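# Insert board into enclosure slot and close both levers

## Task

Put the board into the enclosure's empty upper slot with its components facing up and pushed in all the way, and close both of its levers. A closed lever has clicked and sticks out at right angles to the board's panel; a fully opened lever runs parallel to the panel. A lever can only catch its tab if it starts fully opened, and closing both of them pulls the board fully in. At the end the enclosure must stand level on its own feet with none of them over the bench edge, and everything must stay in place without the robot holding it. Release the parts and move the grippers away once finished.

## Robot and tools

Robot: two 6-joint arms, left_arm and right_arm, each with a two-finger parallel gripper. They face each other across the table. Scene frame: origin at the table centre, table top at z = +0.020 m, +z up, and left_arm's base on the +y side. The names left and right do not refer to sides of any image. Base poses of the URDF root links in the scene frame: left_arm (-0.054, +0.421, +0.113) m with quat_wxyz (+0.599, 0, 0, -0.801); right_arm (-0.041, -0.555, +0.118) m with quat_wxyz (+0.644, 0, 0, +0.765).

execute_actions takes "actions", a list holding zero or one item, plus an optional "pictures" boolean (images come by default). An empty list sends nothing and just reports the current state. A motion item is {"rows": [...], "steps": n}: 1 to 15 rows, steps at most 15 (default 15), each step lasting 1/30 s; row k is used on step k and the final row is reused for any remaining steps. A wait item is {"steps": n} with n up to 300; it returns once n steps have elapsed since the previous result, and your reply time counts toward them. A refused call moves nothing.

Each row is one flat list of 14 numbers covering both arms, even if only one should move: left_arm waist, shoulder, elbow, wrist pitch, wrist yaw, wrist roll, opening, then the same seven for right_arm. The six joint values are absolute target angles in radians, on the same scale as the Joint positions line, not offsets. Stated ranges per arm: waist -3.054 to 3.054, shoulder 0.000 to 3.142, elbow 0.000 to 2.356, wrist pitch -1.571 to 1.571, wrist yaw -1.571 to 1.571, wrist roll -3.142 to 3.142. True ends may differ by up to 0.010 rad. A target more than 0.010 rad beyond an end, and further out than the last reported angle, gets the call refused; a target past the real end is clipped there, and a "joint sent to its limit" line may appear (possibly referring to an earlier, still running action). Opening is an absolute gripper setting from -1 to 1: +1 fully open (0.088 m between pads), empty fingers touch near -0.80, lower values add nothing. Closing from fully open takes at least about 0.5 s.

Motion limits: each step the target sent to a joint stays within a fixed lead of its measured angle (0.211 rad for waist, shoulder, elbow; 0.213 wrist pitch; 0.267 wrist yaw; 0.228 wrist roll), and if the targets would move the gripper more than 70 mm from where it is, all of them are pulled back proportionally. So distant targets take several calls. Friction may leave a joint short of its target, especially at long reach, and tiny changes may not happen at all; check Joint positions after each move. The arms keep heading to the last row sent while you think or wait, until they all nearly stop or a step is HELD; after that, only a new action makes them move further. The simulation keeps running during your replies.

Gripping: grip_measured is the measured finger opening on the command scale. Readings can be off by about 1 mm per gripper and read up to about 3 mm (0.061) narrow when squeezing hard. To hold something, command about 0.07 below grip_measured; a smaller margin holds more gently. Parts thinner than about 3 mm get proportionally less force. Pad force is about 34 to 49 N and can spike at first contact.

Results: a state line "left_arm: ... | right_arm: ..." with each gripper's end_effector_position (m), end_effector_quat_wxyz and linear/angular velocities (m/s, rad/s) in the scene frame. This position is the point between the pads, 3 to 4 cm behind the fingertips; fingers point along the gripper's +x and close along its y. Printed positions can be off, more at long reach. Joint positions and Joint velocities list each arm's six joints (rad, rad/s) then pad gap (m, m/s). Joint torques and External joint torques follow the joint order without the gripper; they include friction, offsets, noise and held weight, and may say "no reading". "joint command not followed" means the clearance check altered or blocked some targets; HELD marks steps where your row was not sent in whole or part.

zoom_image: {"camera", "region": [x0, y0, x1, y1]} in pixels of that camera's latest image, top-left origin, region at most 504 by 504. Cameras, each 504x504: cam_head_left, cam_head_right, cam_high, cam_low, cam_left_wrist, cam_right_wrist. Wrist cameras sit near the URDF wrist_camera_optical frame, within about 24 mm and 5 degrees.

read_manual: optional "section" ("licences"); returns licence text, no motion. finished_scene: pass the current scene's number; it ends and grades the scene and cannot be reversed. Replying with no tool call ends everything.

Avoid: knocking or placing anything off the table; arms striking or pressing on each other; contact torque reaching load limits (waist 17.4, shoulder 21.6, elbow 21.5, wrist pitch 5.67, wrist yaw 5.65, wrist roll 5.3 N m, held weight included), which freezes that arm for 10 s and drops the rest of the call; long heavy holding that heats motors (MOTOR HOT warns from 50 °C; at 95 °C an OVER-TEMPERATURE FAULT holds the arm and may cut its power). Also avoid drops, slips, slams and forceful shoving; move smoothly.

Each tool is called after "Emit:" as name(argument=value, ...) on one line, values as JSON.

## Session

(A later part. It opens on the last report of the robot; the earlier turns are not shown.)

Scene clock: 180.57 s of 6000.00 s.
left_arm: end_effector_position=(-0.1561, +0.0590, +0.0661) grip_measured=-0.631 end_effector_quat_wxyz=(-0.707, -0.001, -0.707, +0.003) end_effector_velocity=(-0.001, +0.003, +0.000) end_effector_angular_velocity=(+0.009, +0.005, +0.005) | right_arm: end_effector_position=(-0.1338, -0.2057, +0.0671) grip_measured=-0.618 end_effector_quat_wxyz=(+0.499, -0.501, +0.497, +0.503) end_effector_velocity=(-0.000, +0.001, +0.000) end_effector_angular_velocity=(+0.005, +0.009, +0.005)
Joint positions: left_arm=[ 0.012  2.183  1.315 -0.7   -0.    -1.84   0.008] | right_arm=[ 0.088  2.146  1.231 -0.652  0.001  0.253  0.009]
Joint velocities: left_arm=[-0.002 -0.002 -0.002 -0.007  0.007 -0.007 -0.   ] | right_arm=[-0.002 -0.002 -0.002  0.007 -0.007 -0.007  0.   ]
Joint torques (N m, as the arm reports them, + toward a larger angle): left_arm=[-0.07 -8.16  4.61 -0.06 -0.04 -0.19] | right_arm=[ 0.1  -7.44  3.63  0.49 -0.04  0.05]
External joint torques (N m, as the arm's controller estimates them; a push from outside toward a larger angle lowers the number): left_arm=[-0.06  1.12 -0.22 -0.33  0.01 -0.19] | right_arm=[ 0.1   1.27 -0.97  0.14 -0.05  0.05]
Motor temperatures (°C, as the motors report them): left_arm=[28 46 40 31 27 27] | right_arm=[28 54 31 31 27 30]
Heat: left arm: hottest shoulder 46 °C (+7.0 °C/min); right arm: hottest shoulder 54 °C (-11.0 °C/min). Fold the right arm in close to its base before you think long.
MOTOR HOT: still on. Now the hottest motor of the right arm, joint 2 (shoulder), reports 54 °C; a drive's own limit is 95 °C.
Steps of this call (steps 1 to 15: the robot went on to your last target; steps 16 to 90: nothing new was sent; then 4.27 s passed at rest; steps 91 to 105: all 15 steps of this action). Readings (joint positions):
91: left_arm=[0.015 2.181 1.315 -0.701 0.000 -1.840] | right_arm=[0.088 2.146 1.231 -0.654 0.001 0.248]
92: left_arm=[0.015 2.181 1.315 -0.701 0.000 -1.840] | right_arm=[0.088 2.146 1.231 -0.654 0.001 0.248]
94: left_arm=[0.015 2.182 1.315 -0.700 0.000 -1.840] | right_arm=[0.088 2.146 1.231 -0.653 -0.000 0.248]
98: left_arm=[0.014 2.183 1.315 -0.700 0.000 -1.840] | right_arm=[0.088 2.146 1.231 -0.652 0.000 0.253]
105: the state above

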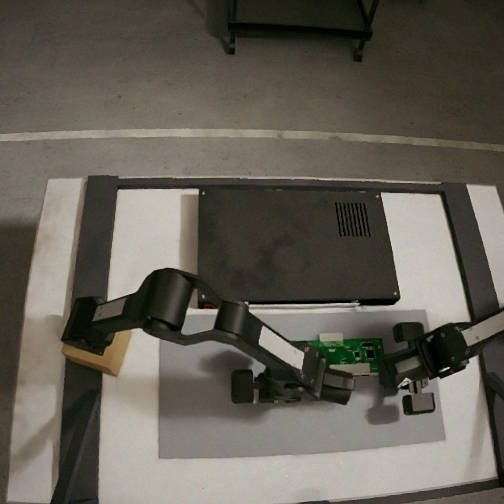

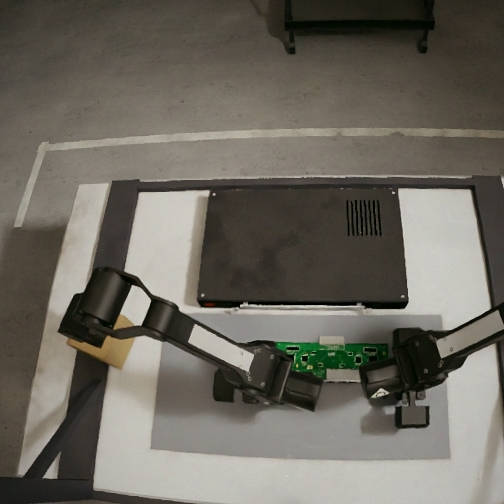

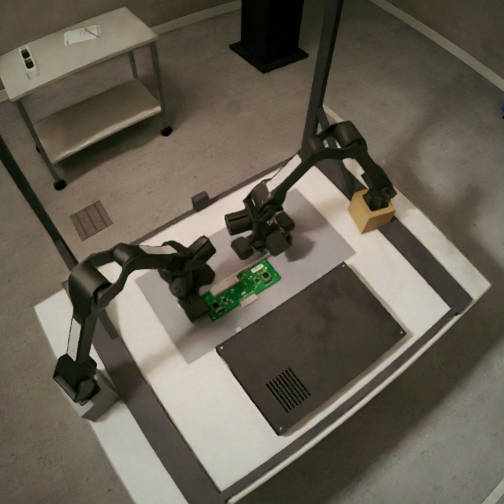

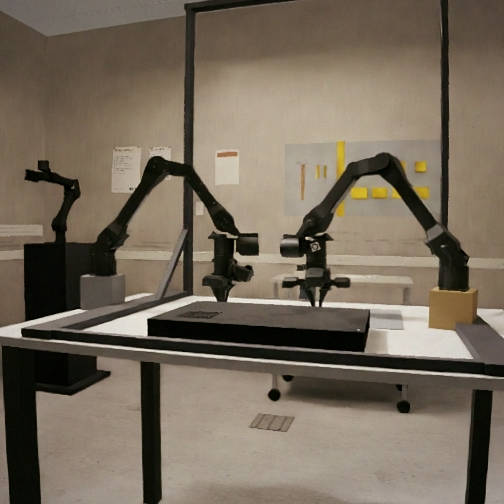

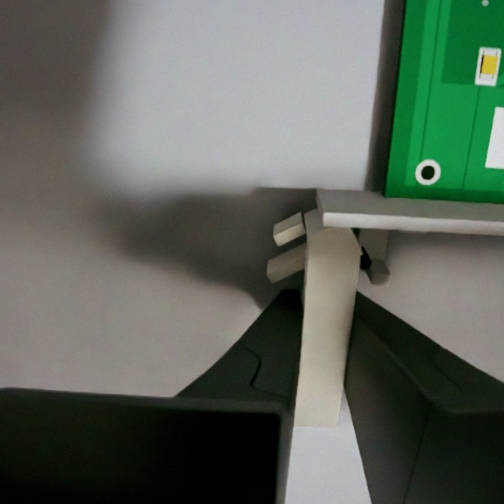

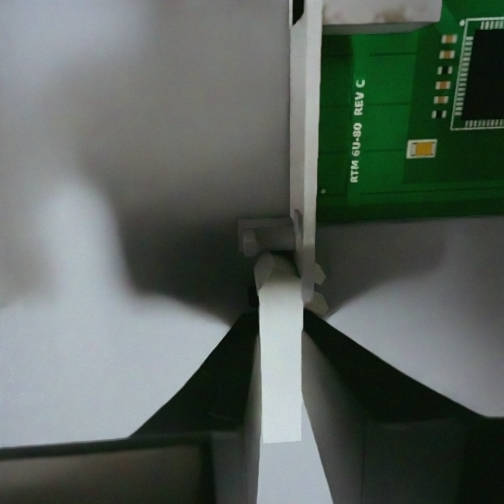

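Emit:
execute_actions(actions=[{"rows":[[0.012,2.175,1.305,-0.70,0,-1.8,-0.68,0.09,2.158,1.222,-0.65,0,0.255,-0.7],[0.012,2.17,1.298,-0.698,0,-1.75,-0.68,0.09,2.158,1.222,-0.65,0,0.255,-0.7],[0.012,2.166,1.293,-0.697,0,-1.7,-0.68,0.09,2.158,1.222,-0.65,0,0.255,-0.7],[0.012,2.162,1.288,-0.696,0,-1.65,-0.68,0.09,2.158,1.222,-0.65,0,0.255,-0.7],[0.012,2.158,1.283,-0.695,0,-1.6,-0.68,0.09,2.158,1.222,-0.65,0,0.255,-0.7],[0.012,2.154,1.278,-0.694,0,-1.55,-0.68,0.09,2.158,1.222,-0.65,0,0.255,-0.7],[0.012,2.15,1.273,-0.693,0,-1.5,-0.68,0.09,2.158,1.222,-0.65,0,0.255,-0.7],[0.012,2.146,1.268,-0.692,0,-1.45,-0.68,0.09,2.158,1.222,-0.65,0,0.255,-0.7],[0.012,2.142,1.263,-0.69,0,-1.4,-0.68,0.09,2.158,1.222,-0.65,0,0.255,-0.7],[0.012,2.138,1.258,-0.689,0,-1.36,-0.68,0.09,2.158,1.222,-0.65,0,0.255,-0.7],[0.012,2.135,1.255,-0.688,0,-1.32,-0.68,0.09,2.158,1.222,-0.65,0,0.255,-0.7]]}])

Scene clock: 195.10 s of 6000.00 s.
left_arm: end_effector_position=(-0.1535, +0.0688, +0.0687) grip_measured=-0.631 end_effector_quat_wxyz=(+0.686, +0.173, +0.686, -0.173) end_effector_velocity=(+0.002, +0.007, -0.001) end_effector_angular_velocity=(+0.005, -0.009, -0.303) | right_arm: end_effector_position=(-0.1337, -0.2059, +0.0670) grip_measured=-0.618 end_effector_quat_wxyz=(+0.499, -0.501, +0.497, +0.503) end_effector_velocity=(+0.003, -0.005, -0.001) end_effector_angular_velocity=(-0.024, -0.014, +0.005)
Joint positions: left_arm=[ 0.012  2.148  1.267 -0.69   0.    -1.352  0.008] | right_arm=[ 0.088  2.146  1.23  -0.652  0.001  0.253  0.009]
Joint velocities: left_arm=[-0.002 -0.017 -0.032  0.007 -0.007  0.3   -0.   ] | right_arm=[-0.002  0.002 -0.002 -0.022  0.007 -0.007 -0.   ]
Joint torques (N m, as the arm reports them, + toward a larger angle): left_arm=[  0.02 -11.13   3.01   0.13  -0.06   0.24] | right_arm=[ 0.1  -7.47  3.61  0.49 -0.03  0.05]
External joint torques (N m, as the arm's controller estimates them; a push from outside toward a larger angle lowers the number): left_arm=[ 0.08 -2.17 -1.77 -0.18 -0.01  0.23] | right_arm=[ 0.11  1.16 -0.94  0.15 -0.04  0.05]
Motor temperatures (°C, as the motors report them): left_arm=[28 46 40 31 27 27] | right_arm=[28 52 31 31 27 30]
Heat: left arm: hottest shoulder 46 °C (+6.0 °C/min); right arm: hottest shoulder 52 °C (-9.0 °C/min). Fold the right arm in close to its base before you think long.
MOTOR HOT: still on. Now the hottest motor of the right arm, joint 2 (shoulder), reports 52 °C; a drive's own limit is 95 °C.
Steps of this call (steps 1 to 15: the robot went on to your last target; steps 16 to 90: nothing new was sent; then 11.03 s passed at rest; steps 91 to 105: all 15 steps of this action). Readings (joint positions):
91: left_arm=[0.012 2.183 1.315 -0.700 -0.000 -1.835] | right_arm=[0.088 2.146 1.231 -0.652 0.001 0.253]
92: left_arm=[0.012 2.182 1.314 -0.700 -0.000 -1.816] | right_arm=[0.088 2.146 1.230 -0.652 0.001 0.253]
94: left_arm=[0.012 2.179 1.309 -0.700 0.000 -1.748] | right_arm=[0.088 2.146 1.230 -0.652 0.001 0.253]
98: left_arm=[0.012 2.166 1.291 -0.696 0.000 -1.572] | right_arm=[0.088 2.146 1.230 -0.652 0.001 0.253]
105: the state above

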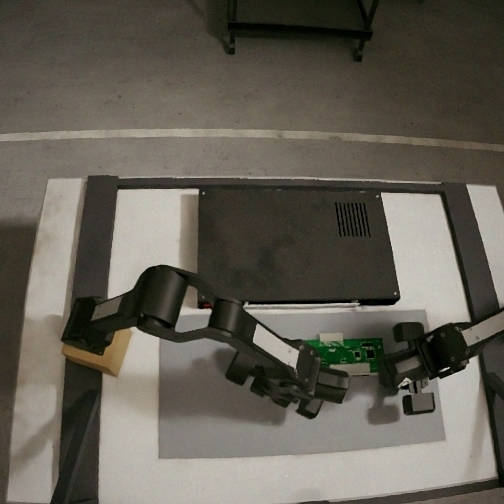

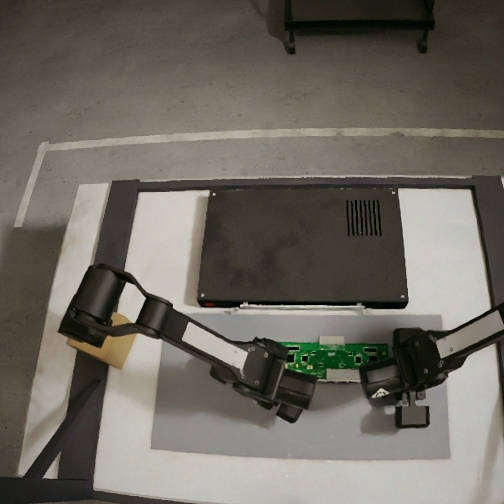

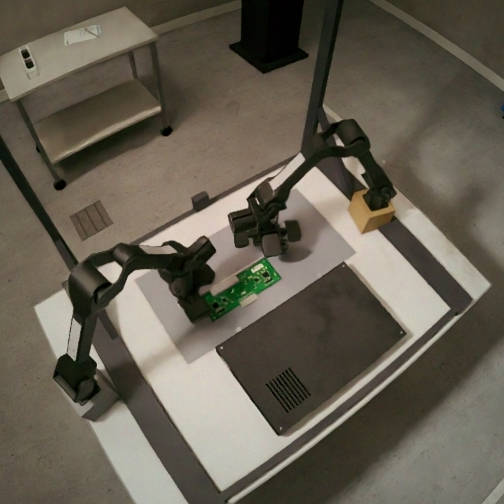

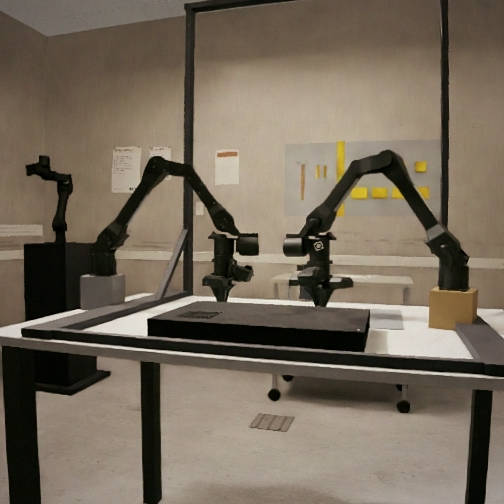

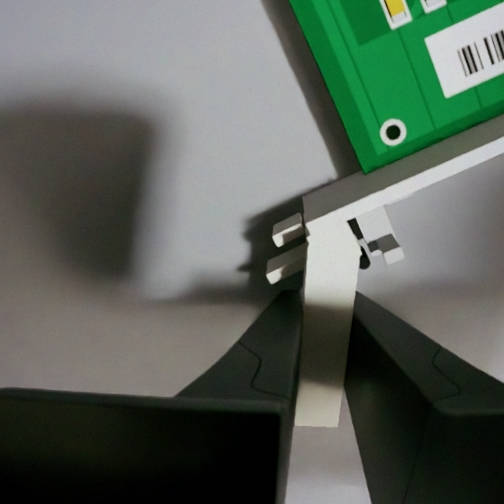

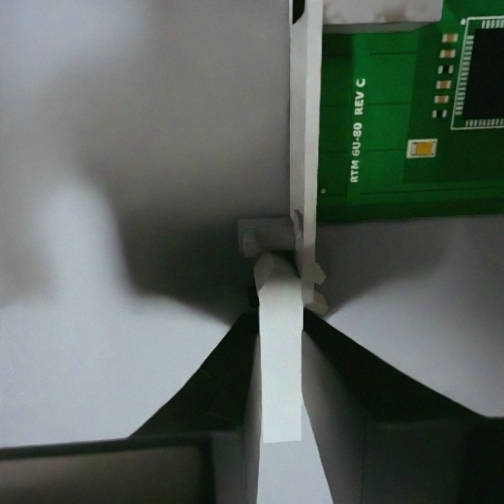

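Emit:
execute_actions(actions=[{"rows":[[0.014,2.131,1.247,-0.685,0,-1.25,-0.68,0.09,2.158,1.222,-0.65,0,0.255,-0.7],[0.016,2.126,1.238,-0.681,0,-1.18,-0.68,0.09,2.158,1.222,-0.65,0,0.255,-0.7],[0.018,2.121,1.229,-0.677,0,-1.1,-0.68,0.09,2.158,1.222,-0.65,0,0.255,-0.7],[0.021,2.116,1.22,-0.673,0,-1.03,-0.68,0.09,2.158,1.222,-0.65,0,0.255,-0.7],[0.024,2.111,1.211,-0.67,0,-0.95,-0.68,0.09,2.158,1.222,-0.65,0,0.255,-0.7],[0.027,2.107,1.203,-0.667,0,-0.88,-0.68,0.09,2.158,1.222,-0.65,0,0.255,-0.7],[0.03,2.103,1.196,-0.664,0,-0.8,-0.68,0.09,2.158,1.222,-0.65,0,0.255,-0.7],[0.033,2.1,1.19,-0.661,0,-0.73,-0.68,0.09,2.158,1.222,-0.65,0,0.255,-0.7],[0.037,2.097,1.185,-0.659,0,-0.65,-0.68,0.09,2.158,1.222,-0.65,0,0.255,-0.7],[0.041,2.095,1.18,-0.657,0,-0.58,-0.68,0.09,2.158,1.222,-0.65,0,0.255,-0.7],[0.045,2.093,1.176,-0.655,0,-0.5,-0.68,0.09,2.158,1.222,-0.65,0,0.255,-0.7],[0.049,2.091,1.173,-0.653,0,-0.43,-0.68,0.09,2.158,1.222,-0.65,0,0.255,-0.7],[0.052,2.09,1.171,-0.652,0,-0.36,-0.68,0.09,2.158,1.222,-0.65,0,0.255,-0.7],[0.055,2.089,1.169,-0.651,0,-0.29,-0.68,0.09,2.158,1.222,-0.65,0,0.255,-0.7],[0.058,2.088,1.168,-0.651,0,-0.225,-0.68,0.09,2.158,1.222,-0.65,0,0.255,-0.7]]}], pictures=false)

Emit:
execute_actions(actions=[{"steps":15}])

Scene clock: 211.67 s of 6000.00 s.
left_arm: end_effector_position=(-0.1381, +0.0806, +0.0684) grip_measured=-0.631 end_effector_quat_wxyz=(+0.554, +0.439, +0.553, -0.441) end_effector_velocity=(+0.040, +0.016, -0.001) end_effector_angular_velocity=(+0.037, -0.022, -1.758) | right_arm: end_effector_position=(-0.1337, -0.2060, +0.0669) grip_measured=-0.618 end_effector_quat_wxyz=(+0.499, -0.501, +0.497, +0.502) end_effector_velocity=(-0.001, -0.003, +0.000) end_effector_angular_velocity=(-0.009, +0.005, -0.005)
Joint positions: left_arm=[ 0.045  2.101  1.186 -0.653  0.    -0.47   0.008] | right_arm=[ 0.088  2.146  1.23  -0.652  0.001  0.253  0.009]
Joint velocities: left_arm=[ 0.095 -0.046 -0.081 -0.007 -0.007  1.853  0.   ] | right_arm=[ 0.002 -0.002 -0.002 -0.007 -0.007  0.007 -0.   ]
Joint torques (N m, as the arm reports them, + toward a larger angle): left_arm=[  0.41 -10.5    2.79  -0.01  -0.04   0.22] | right_arm=[ 0.08 -7.47  3.56  0.49 -0.03  0.05]
External joint torques (N m, as the arm's controller estimates them; a push from outside toward a larger angle lowers the number): left_arm=[ 0.51 -1.77 -1.98 -0.37 -0.01  0.22] | right_arm=[ 0.03  1.18 -0.99  0.16 -0.03  0.05]
Motor temperatures (°C, as the motors report them): left_arm=[28 50 39 31 27 27] | right_arm=[28 51 30 31 27 29]
Heat: left arm: hottest shoulder 50 °C (+7.1 °C/min); right arm: hottest shoulder 51 °C (-8.1 °C/min). Fold the left arm in close to its base before you think long. Fold the right arm in close to its base before you think long.
MOTOR HOT: a motor of the left arm reached 50 °C. Now the hottest motor of the left arm, joint 2 (shoulder), reports 50 °C. The temperature limit of the motors' drives, at which the controller stops that arm, is 95 °C. To cool a motor, set the load down, stop pushing, or move to a pose that needs little force.
MOTOR HOT: still on. Now the hottest motor of the right arm, joint 2 (shoulder), reports 51 °C; a drive's own limit is 95 °C.
Steps of this call (steps 1 to 30: the robot went on to your last target; steps 31 to 90: nothing new was sent; then 13.07 s passed at rest; steps 91 to 105: all 15 steps of this action). Readings (joint positions):
91: left_arm=[0.012 2.146 1.263 -0.689 0.000 -1.309] | right_arm=[0.088 2.146 1.230 -0.652 0.001 0.253]
92: left_arm=[0.012 2.144 1.259 -0.687 0.000 -1.275] | right_arm=[0.088 2.146 1.230 -0.652 0.001 0.253]
94: left_arm=[0.012 2.137 1.247 -0.681 0.000 -1.173] | right_arm=[0.088 2.146 1.230 -0.652 0.001 0.253]
98: left_arm=[0.021 2.119 1.219 -0.668 0.000 -0.918] | right_arm=[0.088 2.146 1.230 -0.652 0.001 0.253]
105: the state above

Scene clock: 212.17 s of 6000.00 s.
left_arm: end_effector_position=(-0.1345, +0.0812, +0.0681) grip_measured=-0.631 end_effector_quat_wxyz=(+0.500, +0.499, +0.500, -0.501) end_effector_velocity=(+0.005, +0.001, +0.000) end_effector_angular_velocity=(+0.002, -0.023, -0.005) | right_arm: end_effector_position=(-0.1337, -0.2060, +0.0669) grip_measured=-0.618 end_effector_quat_wxyz=(+0.499, -0.501, +0.497, +0.502) end_effector_velocity=(-0.001, -0.004, +0.001) end_effector_angular_velocity=(-0.022, +0.017, +0.005)
Joint positions: left_arm=[ 0.055  2.098  1.179 -0.651  0.    -0.232  0.008] | right_arm=[ 0.088  2.146  1.23  -0.652  0.001  0.253  0.009]
Joint velocities: left_arm=[ 0.002 -0.002 -0.002 -0.007 -0.022  0.007 -0.   ] | right_arm=[-0.002 -0.002  0.002 -0.022 -0.022 -0.007  0.   ]
Joint torques (N m, as the arm reports them, + toward a larger angle): left_arm=[  0.3  -10.52   2.78   0.    -0.02   0.22] | right_arm=[ 0.09 -7.46  3.64  0.49 -0.03  0.05]
External joint torques (N m, as the arm's controller estimates them; a push from outside toward a larger angle lowers the number): left_arm=[ 0.19 -1.88 -1.93 -0.34  0.01  0.22] | right_arm=[ 0.09  1.26 -0.94  0.16 -0.04  0.05]
Motor temperatures (°C, as the motors report them): left_arm=[28 50 39 31 27 27] | right_arm=[28 51 30 31 27 29]
Heat: left arm: hottest shoulder 50 °C (+7.1 °C/min); right arm: hottest shoulder 51 °C (-8.1 °C/min). Fold the left arm in close to its base before you think long. Fold the right arm in close to its base before you think long.
MOTOR HOT: still on. Now the hottest motor of the left arm, joint 2 (shoulder), reports 50 °C; a drive's own limit is 95 °C.
MOTOR HOT: still on. Now the hottest motor of the right arm, joint 2 (shoulder), reports 51 °C; a drive's own limit is 95 °C.
Steps of this call (steps 1 to 15: the robot went on to your last target). Readings (joint positions):
1: left_arm=[0.048 2.099 1.184 -0.653 0.000 -0.407] | right_arm=[0.088 2.146 1.230 -0.652 0.001 0.253]
2: left_arm=[0.051 2.099 1.182 -0.652 0.000 -0.354] | right_arm=[0.088 2.146 1.230 -0.652 0.001 0.253]
4: left_arm=[0.053 2.098 1.180 -0.652 0.000 -0.292] | right_arm=[0.088 2.146 1.230 -0.652 0.001 0.253]
8: left_arm=[0.054 2.098 1.180 -0.651 0.000 -0.245] | right_arm=[0.088 2.146 1.230 -0.652 0.001 0.253]
15: the state above

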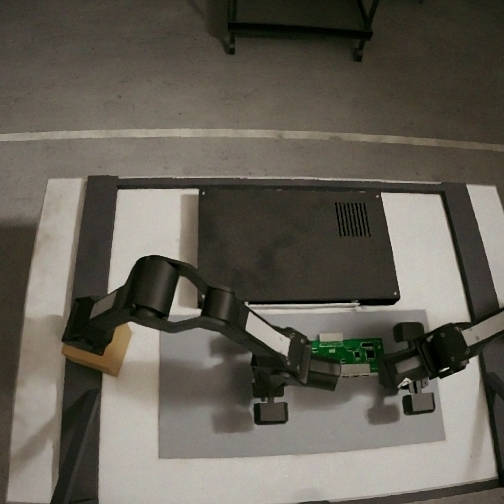

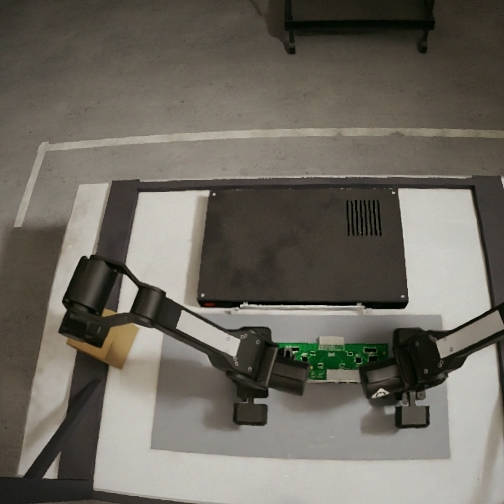

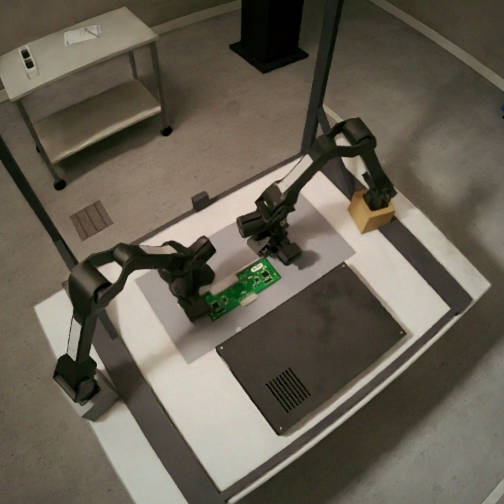

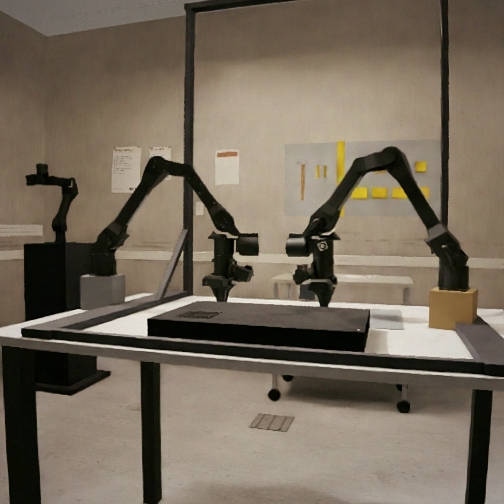

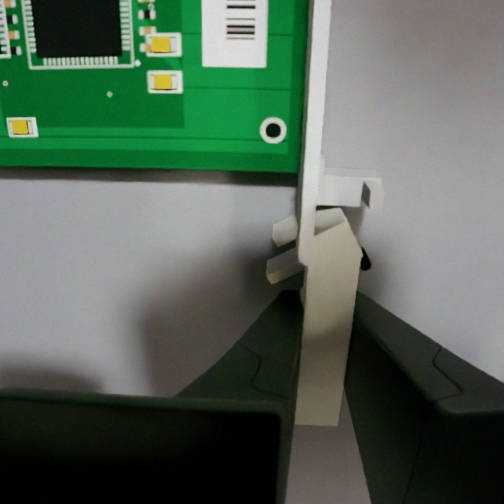

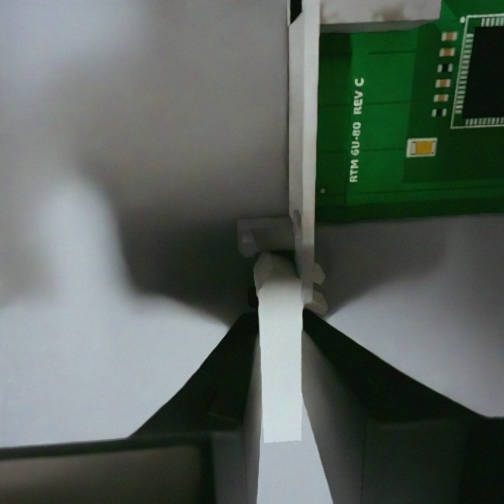

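Emit:
execute_actions(actions=[{"rows":[[0.058,2.082,1.185,-0.66,0,-0.225,-0.7,0.09,2.13,1.235,-0.662,0,0.255,-0.7],[0.058,2.076,1.192,-0.67,0,-0.225,-0.7,0.09,2.124,1.243,-0.672,0,0.255,-0.7],[0.058,2.07,1.196,-0.68,0,-0.225,-0.7,0.09,2.118,1.247,-0.682,0,0.255,-0.7],[0.058,2.064,1.199,-0.69,0,-0.225,-0.7,0.09,2.112,1.251,-0.692,0,0.255,-0.7],[0.058,2.058,1.203,-0.70,0,-0.225,-0.7,0.09,2.106,1.255,-0.702,0,0.255,-0.7],[0.058,2.052,1.206,-0.71,0,-0.225,-0.7,0.09,2.1,1.259,-0.712,0,0.255,-0.7],[0.058,2.046,1.21,-0.72,0,-0.225,-0.7,0.09,2.094,1.263,-0.722,0,0.255,-0.7],[0.058,2.04,1.213,-0.73,0,-0.225,-0.7,0.09,2.088,1.267,-0.732,0,0.255,-0.7],[0.058,2.034,1.217,-0.74,0,-0.225,-0.7,0.09,2.082,1.271,-0.742,0,0.255,-0.7],[0.058,2.027,1.221,-0.75,0,-0.225,-0.7,0.09,2.075,1.275,-0.752,0,0.255,-0.7],[0.058,2.02,1.225,-0.757,0,-0.225,-0.7,0.09,2.068,1.279,-0.762,0,0.255,-0.7]]}], pictures=false)

Emit:
execute_actions(actions=[{"rows":[[0.057,2.008,1.195,-0.751,0,-0.225,-0.7,0.084,2.095,1.297,-0.77,0,0.25,-0.7],[0.057,1.999,1.182,-0.747,0,-0.225,-0.7,0.08,2.105,1.311,-0.776,0,0.247,-0.7],[0.057,1.99,1.169,-0.743,0,-0.225,-0.7,0.077,2.113,1.325,-0.781,0,0.243,-0.7],[0.057,1.981,1.156,-0.739,0,-0.225,-0.7,0.074,2.121,1.339,-0.787,0,0.24,-0.7],[0.057,1.972,1.143,-0.735,0,-0.225,-0.7,0.071,2.13,1.353,-0.792,0,0.237,-0.7],[0.057,1.963,1.13,-0.731,0,-0.225,-0.7,0.068,2.138,1.367,-0.798,0,0.233,-0.7],[0.057,1.954,1.117,-0.727,0,-0.225,-0.7,0.065,2.146,1.381,-0.803,0,0.23,-0.7],[0.057,1.945,1.104,-0.723,0,-0.225,-0.7,0.061,2.155,1.395,-0.809,0,0.227,-0.7],[0.057,1.936,1.091,-0.719,0,-0.225,-0.7,0.058,2.163,1.409,-0.815,0,0.223,-0.7],[0.057,1.927,1.078,-0.715,0,-0.225,-0.7,0.055,2.171,1.423,-0.82,0,0.22,-0.7],[0.057,1.922,1.065,-0.712,0,-0.225,-0.7,0.051,2.18,1.43,-0.823,0,0.215,-0.7]]}], pictures=false)

Emit:
execute_actions(actions=[{"rows":[[0.057,1.913,1.052,-0.708,0,-0.225,-0.7,0.048,2.188,1.444,-0.829,0,0.212,-0.7],[0.057,1.904,1.039,-0.704,0,-0.225,-0.7,0.045,2.197,1.458,-0.835,0,0.209,-0.7],[0.057,1.895,1.026,-0.70,0,-0.225,-0.7,0.042,2.205,1.473,-0.841,0,0.206,-0.7],[0.057,1.886,1.013,-0.696,0,-0.225,-0.7,0.039,2.214,1.487,-0.846,0,0.203,-0.7],[0.057,1.877,1.0,-0.692,0,-0.225,-0.7,0.035,2.222,1.502,-0.852,0,0.2,-0.7],[0.057,1.868,0.987,-0.688,0,-0.225,-0.7,0.032,2.231,1.516,-0.858,0,0.197,-0.7],[0.057,1.859,0.974,-0.684,0,-0.225,-0.7,0.029,2.239,1.531,-0.864,0,0.194,-0.7],[0.057,1.85,0.961,-0.68,0,-0.225,-0.7,0.026,2.248,1.545,-0.87,0,0.19,-0.7],[0.057,1.841,0.948,-0.676,0,-0.225,-0.7,0.022,2.256,1.56,-0.876,0,0.187,-0.7],[0.057,1.832,0.935,-0.672,0,-0.225,-0.7,0.019,2.265,1.574,-0.882,0,0.183,-0.7],[0.057,1.824,0.922,-0.668,0,-0.225,-0.7,0.016,2.274,1.588,-0.887,0,0.18,-0.7]]}])

Scene clock: 260.80 s of 6000.00 s.
left_arm: end_effector_position=(-0.1343, +0.0809, +0.0972) grip_measured=-0.631 end_effector_quat_wxyz=(+0.500, +0.499, +0.499, -0.502) end_effector_velocity=(-0.003, +0.003, +0.015) end_effector_angular_velocity=(+0.004, +0.007, -0.015) | right_arm: end_effector_position=(-0.1334, -0.2071, +0.0945) grip_measured=-0.618 end_effector_quat_wxyz=(+0.498, -0.503, +0.499, +0.500) end_effector_velocity=(-0.001, +0.002, +0.019) end_effector_angular_velocity=(+0.010, +0.010, +0.005)
Joint positions: left_arm=[ 0.055  2.031  1.214 -0.749  0.    -0.23   0.008] | right_arm=[ 0.088  2.085  1.264 -0.753  0.001  0.253  0.009]
Joint velocities: left_arm=[-0.007 -0.037  0.012 -0.051  0.007  0.007 -0.   ] | right_arm=[-0.002 -0.042  0.022 -0.051 -0.007 -0.007 -0.   ]
Joint torques (N m, as the arm reports them, + toward a larger angle): left_arm=[  0.19 -10.14   5.28  -0.16  -0.02   0.19] | right_arm=[ 0.09 -9.78  6.13  0.12 -0.03  0.06]
External joint torques (N m, as the arm's controller estimates them; a push from outside toward a larger angle lowers the number): left_arm=[ 0.19 -2.03  0.48 -0.46  0.01  0.19] | right_arm=[ 0.14 -1.63  1.51 -0.16 -0.04  0.06]
Motor temperatures (°C, as the motors report them): left_arm=[28 55 37 31 27 27] | right_arm=[28 50 30 31 27 29]
Heat: left arm: hottest shoulder 55 °C (+7.0 °C/min); right arm: hottest shoulder 50 °C (-2.0 °C/min). Fold the left arm in close to its base before you think long. Fold the right arm in close to its base before you think long.
MOTOR HOT: still on. Now the hottest motor of the left arm, joint 2 (shoulder), reports 55 °C; a drive's own limit is 95 °C.
MOTOR HOT: still on. Now the hottest motor of the right arm, joint 2 (shoulder), reports 50 °C; a drive's own limit is 95 °C.
Steps of this call (steps 1 to 15: the robot went on to your last target; steps 16 to 90: nothing new was sent; then 45.13 s passed at rest; steps 91 to 105: all 15 steps of this action). Readings (joint positions):
91: left_arm=[0.055 2.097 1.179 -0.651 0.000 -0.230] | right_arm=[0.088 2.146 1.230 -0.652 0.001 0.253]
92: left_arm=[0.055 2.095 1.179 -0.652 0.000 -0.230] | right_arm=[0.088 2.146 1.230 -0.653 0.001 0.253]
94: left_arm=[0.055 2.089 1.184 -0.662 0.000 -0.230] | right_arm=[0.088 2.143 1.234 -0.663 0.001 0.253]
98: left_arm=[0.055 2.066 1.198 -0.701 0.000 -0.230] | right_arm=[0.088 2.121 1.248 -0.702 0.001 0.253]
105: the state above

Scene clock: 261.30 s of 6000.00 s.
left_arm: end_effector_position=(-0.1276, +0.1097, +0.0989) grip_measured=-0.631 end_effector_quat_wxyz=(+0.499, +0.501, +0.500, -0.500) end_effector_velocity=(+0.001, +0.012, -0.001) end_effector_angular_velocity=(-0.010, +0.010, +0.020) | right_arm: end_effector_position=(-0.1278, -0.1777, +0.0979) grip_measured=-0.618 end_effector_quat_wxyz=(+0.500, -0.501, +0.499, +0.500) end_effector_velocity=(+0.008, +0.008, -0.001) end_effector_angular_velocity=(-0.025, -0.013, +0.029)
Joint positions: left_arm=[ 0.055  1.937  1.081 -0.716  0.    -0.23   0.008] | right_arm=[ 0.054  2.164  1.41  -0.817  0.001  0.224  0.009]
Joint velocities: left_arm=[-0.002 -0.046 -0.071  0.037  0.007 -0.022 -0.   ] | right_arm=[-0.022  0.042  0.066 -0.051  0.007 -0.051 -0.   ]
Joint torques (N m, as the arm reports them, + toward a larger angle): left_arm=[ 0.13 -9.76  3.17  0.17 -0.02  0.19] | right_arm=[-0.15 -8.17  6.37  0.08 -0.03 -0.19]
External joint torques (N m, as the arm's controller estimates them; a push from outside toward a larger angle lowers the number): left_arm=[ 0.14 -2.   -1.81 -0.19  0.    0.19] | right_arm=[-0.36  1.15  1.32 -0.21 -0.02 -0.19]
Motor temperatures (°C, as the motors report them): left_arm=[28 55 37 31 27 27] | right_arm=[28 50 30 31 27 29]
Heat: left arm: hottest shoulder 55 °C (+7.1 °C/min); right arm: hottest shoulder 50 °C (-2.0 °C/min). Fold the left arm in close to its base before you think long. Fold the right arm in close to its base before you think long.
MOTOR HOT: still on. Now the hottest motor of the left arm, joint 2 (shoulder), reports 55 °C; a drive's own limit is 95 °C.
MOTOR HOT: still on. Now the hottest motor of the right arm, joint 2 (shoulder), reports 50 °C; a drive's own limit is 95 °C.
Steps of this call (steps 1 to 15: all 15 steps of this action). Readings (joint positions):
1: left_arm=[0.055 2.029 1.214 -0.749 0.000 -0.230] | right_arm=[0.088 2.085 1.268 -0.758 0.001 0.253]
2: left_arm=[0.055 2.026 1.211 -0.749 0.000 -0.230] | right_arm=[0.088 2.086 1.273 -0.763 0.001 0.253]
4: left_arm=[0.055 2.013 1.194 -0.746 0.000 -0.230] | right_arm=[0.085 2.094 1.293 -0.774 0.001 0.253]
8: left_arm=[0.055 1.978 1.145 -0.734 0.000 -0.230] | right_arm=[0.073 2.123 1.344 -0.795 0.001 0.243]
15: the state above

Scene clock: 261.80 s of 6000.00 s.
left_arm: end_effector_position=(-0.1203, +0.1403, +0.0979) grip_measured=-0.631 end_effector_quat_wxyz=(+0.499, +0.501, +0.500, -0.500) end_effector_velocity=(+0.002, +0.007, -0.001) end_effector_angular_velocity=(-0.042, +0.002, -0.010) | right_arm: end_effector_position=(-0.1197, -0.1471, +0.0982) grip_measured=-0.618 end_effector_quat_wxyz=(+0.501, -0.500, +0.498, +0.502) end_effector_velocity=(+0.008, +0.003, -0.003) end_effector_angular_velocity=(-0.047, -0.002, +0.000)
Joint positions: left_arm=[ 0.055  1.839  0.938 -0.672  0.    -0.23   0.008] | right_arm=[ 0.019  2.256  1.568 -0.879  0.001  0.189  0.009]
Joint velocities: left_arm=[-0.002 -0.051 -0.076  0.066 -0.007  0.007  0.   ] | right_arm=[-0.022  0.046  0.066 -0.066 -0.007 -0.022 -0.   ]
Joint torques (N m, as the arm reports them, + toward a larger angle): left_arm=[ 0.14 -8.76  3.06  0.12 -0.02  0.19] | right_arm=[-0.16 -8.55  6.39  0.   -0.04 -0.16]
External joint torques (N m, as the arm's controller estimates them; a push from outside toward a larger angle lowers the number): left_arm=[ 0.09 -1.88 -1.89 -0.28  0.01  0.19] | right_arm=[-0.46  1.33  1.28 -0.29 -0.01 -0.16]
Motor temperatures (°C, as the motors report them): left_arm=[28 55 37 31 27 27] | right_arm=[28 50 30 31 27 29]
Heat: left arm: hottest shoulder 55 °C (+7.0 °C/min); right arm: hottest shoulder 50 °C (-2.0 °C/min). Fold the left arm in close to its base before you think long. Fold the right arm in close to its base before you think long.
MOTOR HOT: still on. Now the hottest motor of the left arm, joint 2 (shoulder), reports 55 °C; a drive's own limit is 95 °C.
MOTOR HOT: still on. Now the hottest motor of the right arm, joint 2 (shoulder), reports 50 °C; a drive's own limit is 95 °C.
Steps of this call (steps 1 to 15: all 15 steps of this action). Readings (joint positions):
1: left_arm=[0.055 1.935 1.077 -0.712 0.000 -0.230] | right_arm=[0.054 2.167 1.413 -0.821 0.001 0.223]
2: left_arm=[0.055 1.930 1.070 -0.708 0.000 -0.230] | right_arm=[0.053 2.171 1.420 -0.824 0.001 0.222]
4: left_arm=[0.055 1.917 1.051 -0.704 0.000 -0.230] | right_arm=[0.050 2.184 1.442 -0.832 0.001 0.219]
8: left_arm=[0.055 1.883 1.002 -0.690 0.000 -0.230] | right_arm=[0.037 2.214 1.496 -0.852 0.001 0.206]
15: the state above

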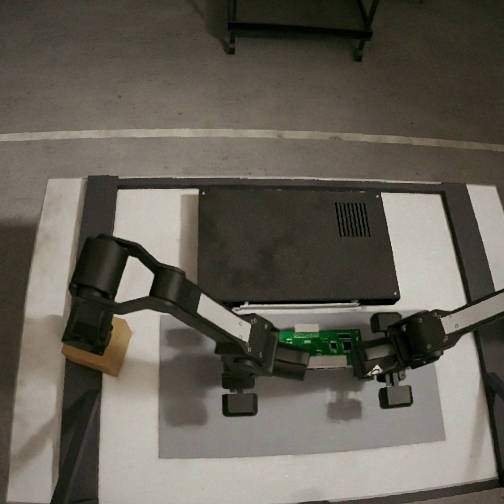

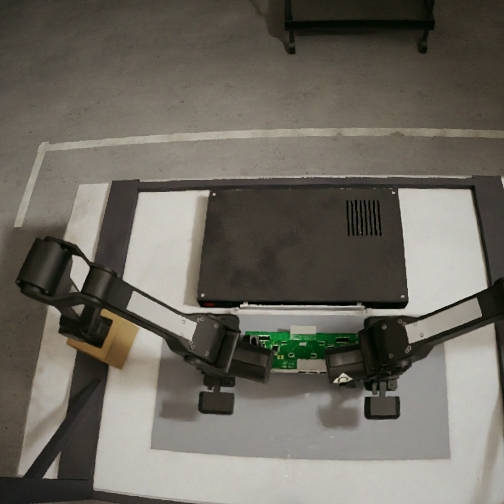

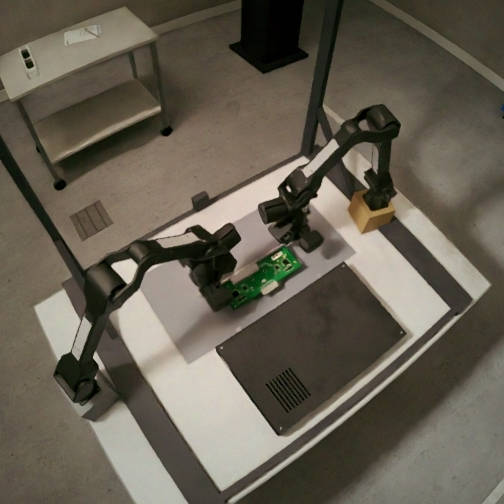

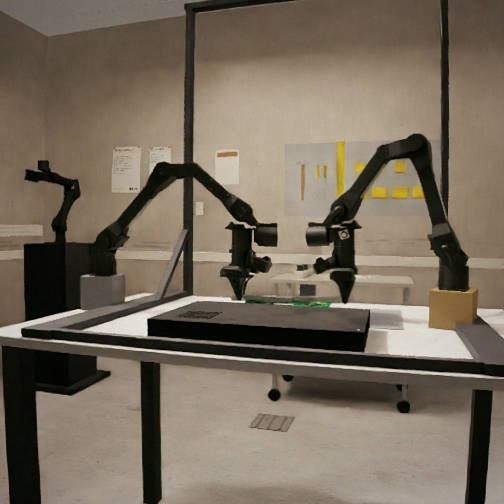

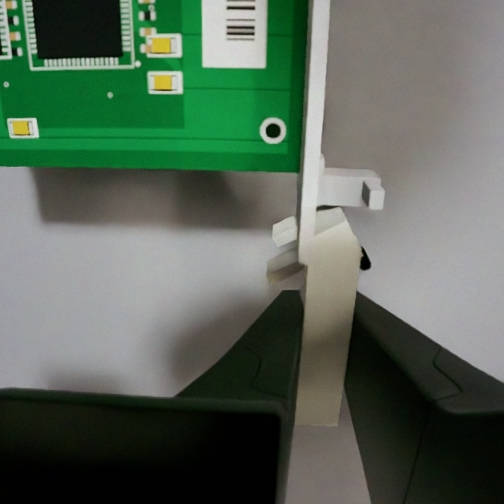

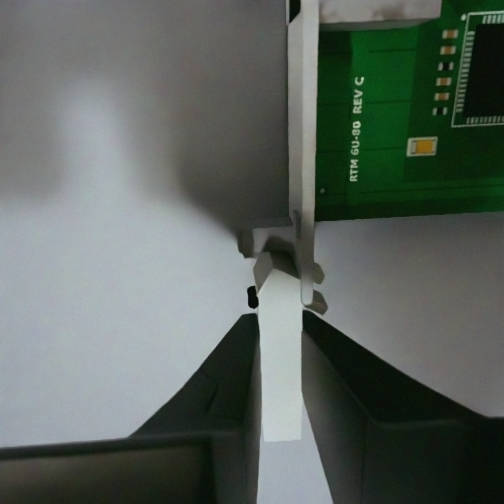

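Emit:
execute_actions(actions=[{"rows":[[0.067,1.822,0.92,-0.668,0,-0.215,-0.7,0.009,2.258,1.572,-0.886,0,0.173,-0.7],[0.077,1.82,0.917,-0.667,0,-0.205,-0.7,0.002,2.254,1.568,-0.885,0,0.166,-0.7],[0.087,1.818,0.914,-0.666,0,-0.195,-0.7,-0.005,2.252,1.565,-0.884,0,0.159,-0.7],[0.097,1.816,0.911,-0.666,0,-0.185,-0.7,-0.012,2.25,1.562,-0.883,0,0.152,-0.7],[0.107,1.814,0.909,-0.665,0,-0.175,-0.7,-0.019,2.248,1.559,-0.882,0,0.145,-0.7],[0.117,1.812,0.907,-0.664,0,-0.165,-0.7,-0.026,2.246,1.556,-0.881,0,0.138,-0.7],[0.127,1.811,0.905,-0.664,0,-0.155,-0.7,-0.032,2.244,1.553,-0.88,0,0.131,-0.7],[0.137,1.809,0.903,-0.663,0,-0.145,-0.7,-0.039,2.242,1.55,-0.879,0,0.124,-0.7],[0.147,1.808,0.901,-0.663,0,-0.135,-0.7,-0.046,2.24,1.547,-0.878,0,0.117,-0.7],[0.157,1.806,0.899,-0.662,0,-0.125,-0.7,-0.053,2.238,1.544,-0.877,0,0.11,-0.7],[0.168,1.805,0.897,-0.661,0,-0.115,-0.7,-0.06,2.237,1.542,-0.876,0,0.104,-0.7],[0.179,1.804,0.895,-0.661,0,-0.104,-0.7,-0.067,2.236,1.54,-0.875,0,0.097,-0.7]]}])

Scene clock: 279.40 s of 6000.00 s.
left_arm: end_effector_position=(-0.0868, +0.1415, +0.0976) grip_measured=-0.631 end_effector_quat_wxyz=(+0.500, +0.500, +0.501, -0.499) end_effector_velocity=(+0.031, +0.004, +0.001) end_effector_angular_velocity=(+0.006, -0.008, +0.054) | right_arm: end_effector_position=(-0.0858, -0.1456, +0.0964) grip_measured=-0.618 end_effector_quat_wxyz=(+0.499, -0.501, +0.500, +0.499) end_effector_velocity=(+0.038, +0.005, +0.006) end_effector_angular_velocity=(+0.024, +0.025, -0.020)
Joint positions: left_arm=[ 0.171  1.817  0.906 -0.661  0.001 -0.118  0.008] | right_arm=[-0.063  2.253  1.554 -0.876  0.001  0.109  0.009]
Joint velocities: left_arm=[ 0.105 -0.022 -0.022 -0.007 -0.007  0.051 -0.   ] | right_arm=[-0.1   -0.027 -0.022  0.022 -0.022 -0.081 -0.   ]
Joint torques (N m, as the arm reports them, + toward a larger angle): left_arm=[-0.18 -8.69  2.98  0.07 -0.04  0.22] | right_arm=[  0.17 -11.08   3.91   0.32  -0.04  -0.19]
External joint torques (N m, as the arm's controller estimates them; a push from outside toward a larger angle lowers the number): left_arm=[ 0.17 -2.04 -1.81 -0.29 -0.07  0.2 ] | right_arm=[-0.39 -1.28 -1.24 -0.03  0.01 -0.18]
Motor temperatures (°C, as the motors report them): left_arm=[28 53 37 31 27 27] | right_arm=[28 51 32 30 27 29]
Heat: left arm: hottest shoulder 53 °C (+2.0 °C/min); right arm: hottest shoulder 51 °C (+0.0 °C/min). Fold the left arm in close to its base before you think long. Fold the right arm in close to its base before you think long.
MOTOR HOT: still on. Now the hottest motor of the left arm, joint 2 (shoulder), reports 53 °C; a drive's own limit is 95 °C.
MOTOR HOT: still on. Now the hottest motor of the right arm, joint 2 (shoulder), reports 51 °C; a drive's own limit is 95 °C.
Steps of this call (steps 1 to 15: the robot went on to your last target; steps 16 to 90: nothing new was sent; then 14.10 s passed at rest; steps 91 to 105: all 15 steps of this action). Readings (joint positions):
91: left_arm=[0.056 1.835 0.932 -0.668 0.000 -0.228] | right_arm=[0.018 2.260 1.575 -0.883 0.001 0.186]
92: left_arm=[0.059 1.834 0.931 -0.668 0.000 -0.223] | right_arm=[0.017 2.260 1.575 -0.883 0.001 0.183]
94: left_arm=[0.070 1.831 0.927 -0.668 0.001 -0.209] | right_arm=[0.010 2.260 1.575 -0.883 0.001 0.175]
98: left_arm=[0.109 1.824 0.918 -0.665 0.001 -0.174] | right_arm=[-0.019 2.260 1.568 -0.882 0.001 0.148]
105: the state above

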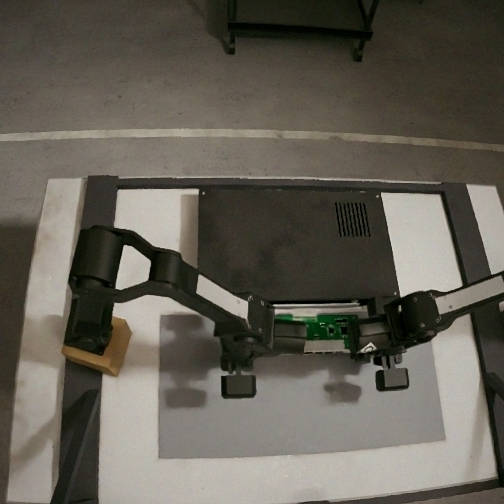

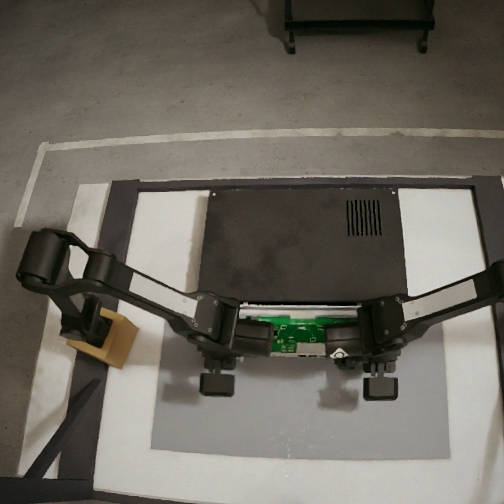

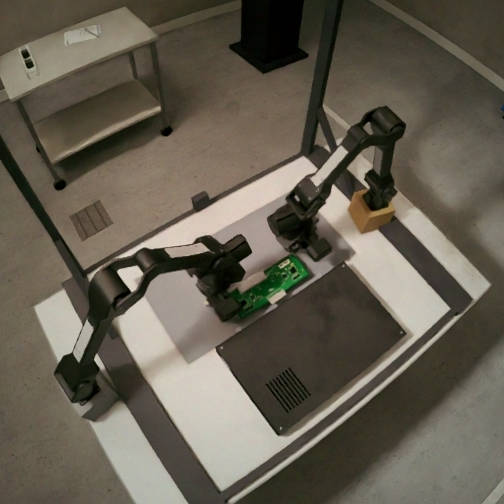

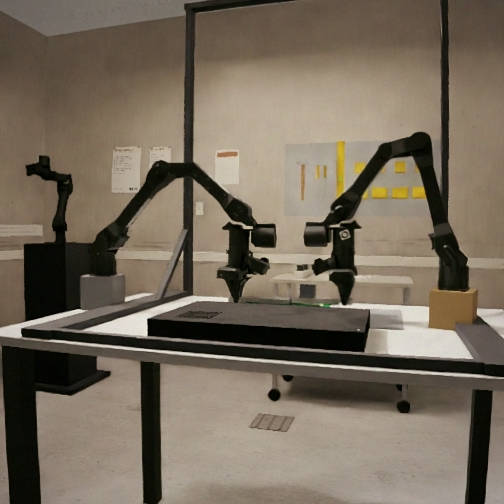

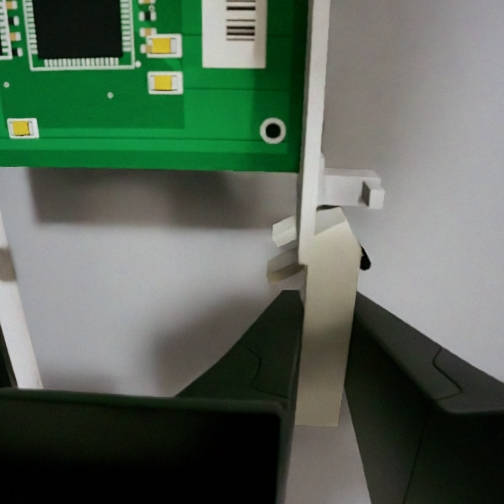

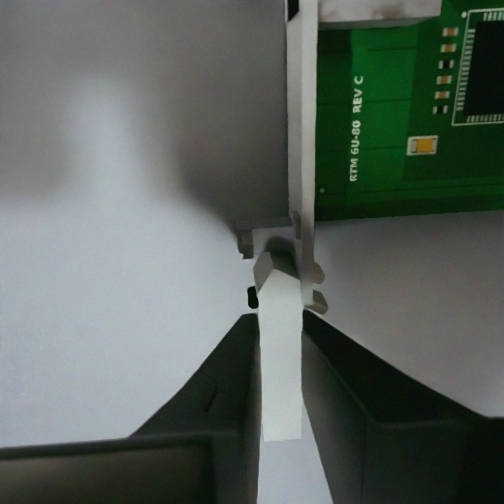

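Emit:
zoom_image(camera="cam_head_right", region=[190,270,420,370])

Emit:
zoom_image(camera="cam_high", region=[200,230,360,350])

Region (190, 270, 420, 370) of cam_head_right's 504x504 image, scaled by 2.191, with more detail than that image has; it fills the top 219 rows of this view, and the rest is white.

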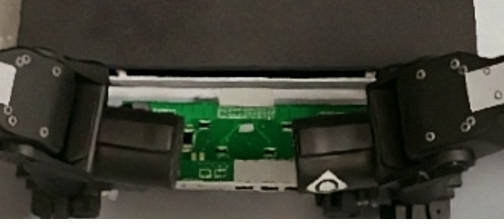

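Region (200, 230, 360, 350) of cam_high's 504x504 image, scaled by 3.150, with more detail than that image has; it fills the top 378 rows of this view, and the rest is white.

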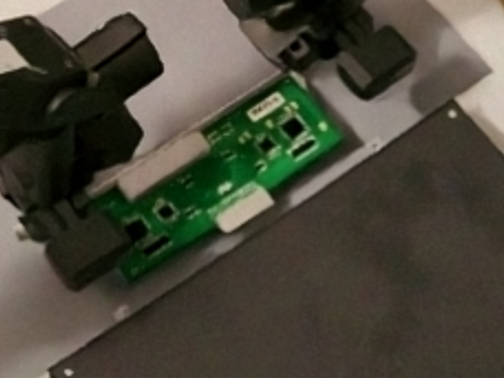

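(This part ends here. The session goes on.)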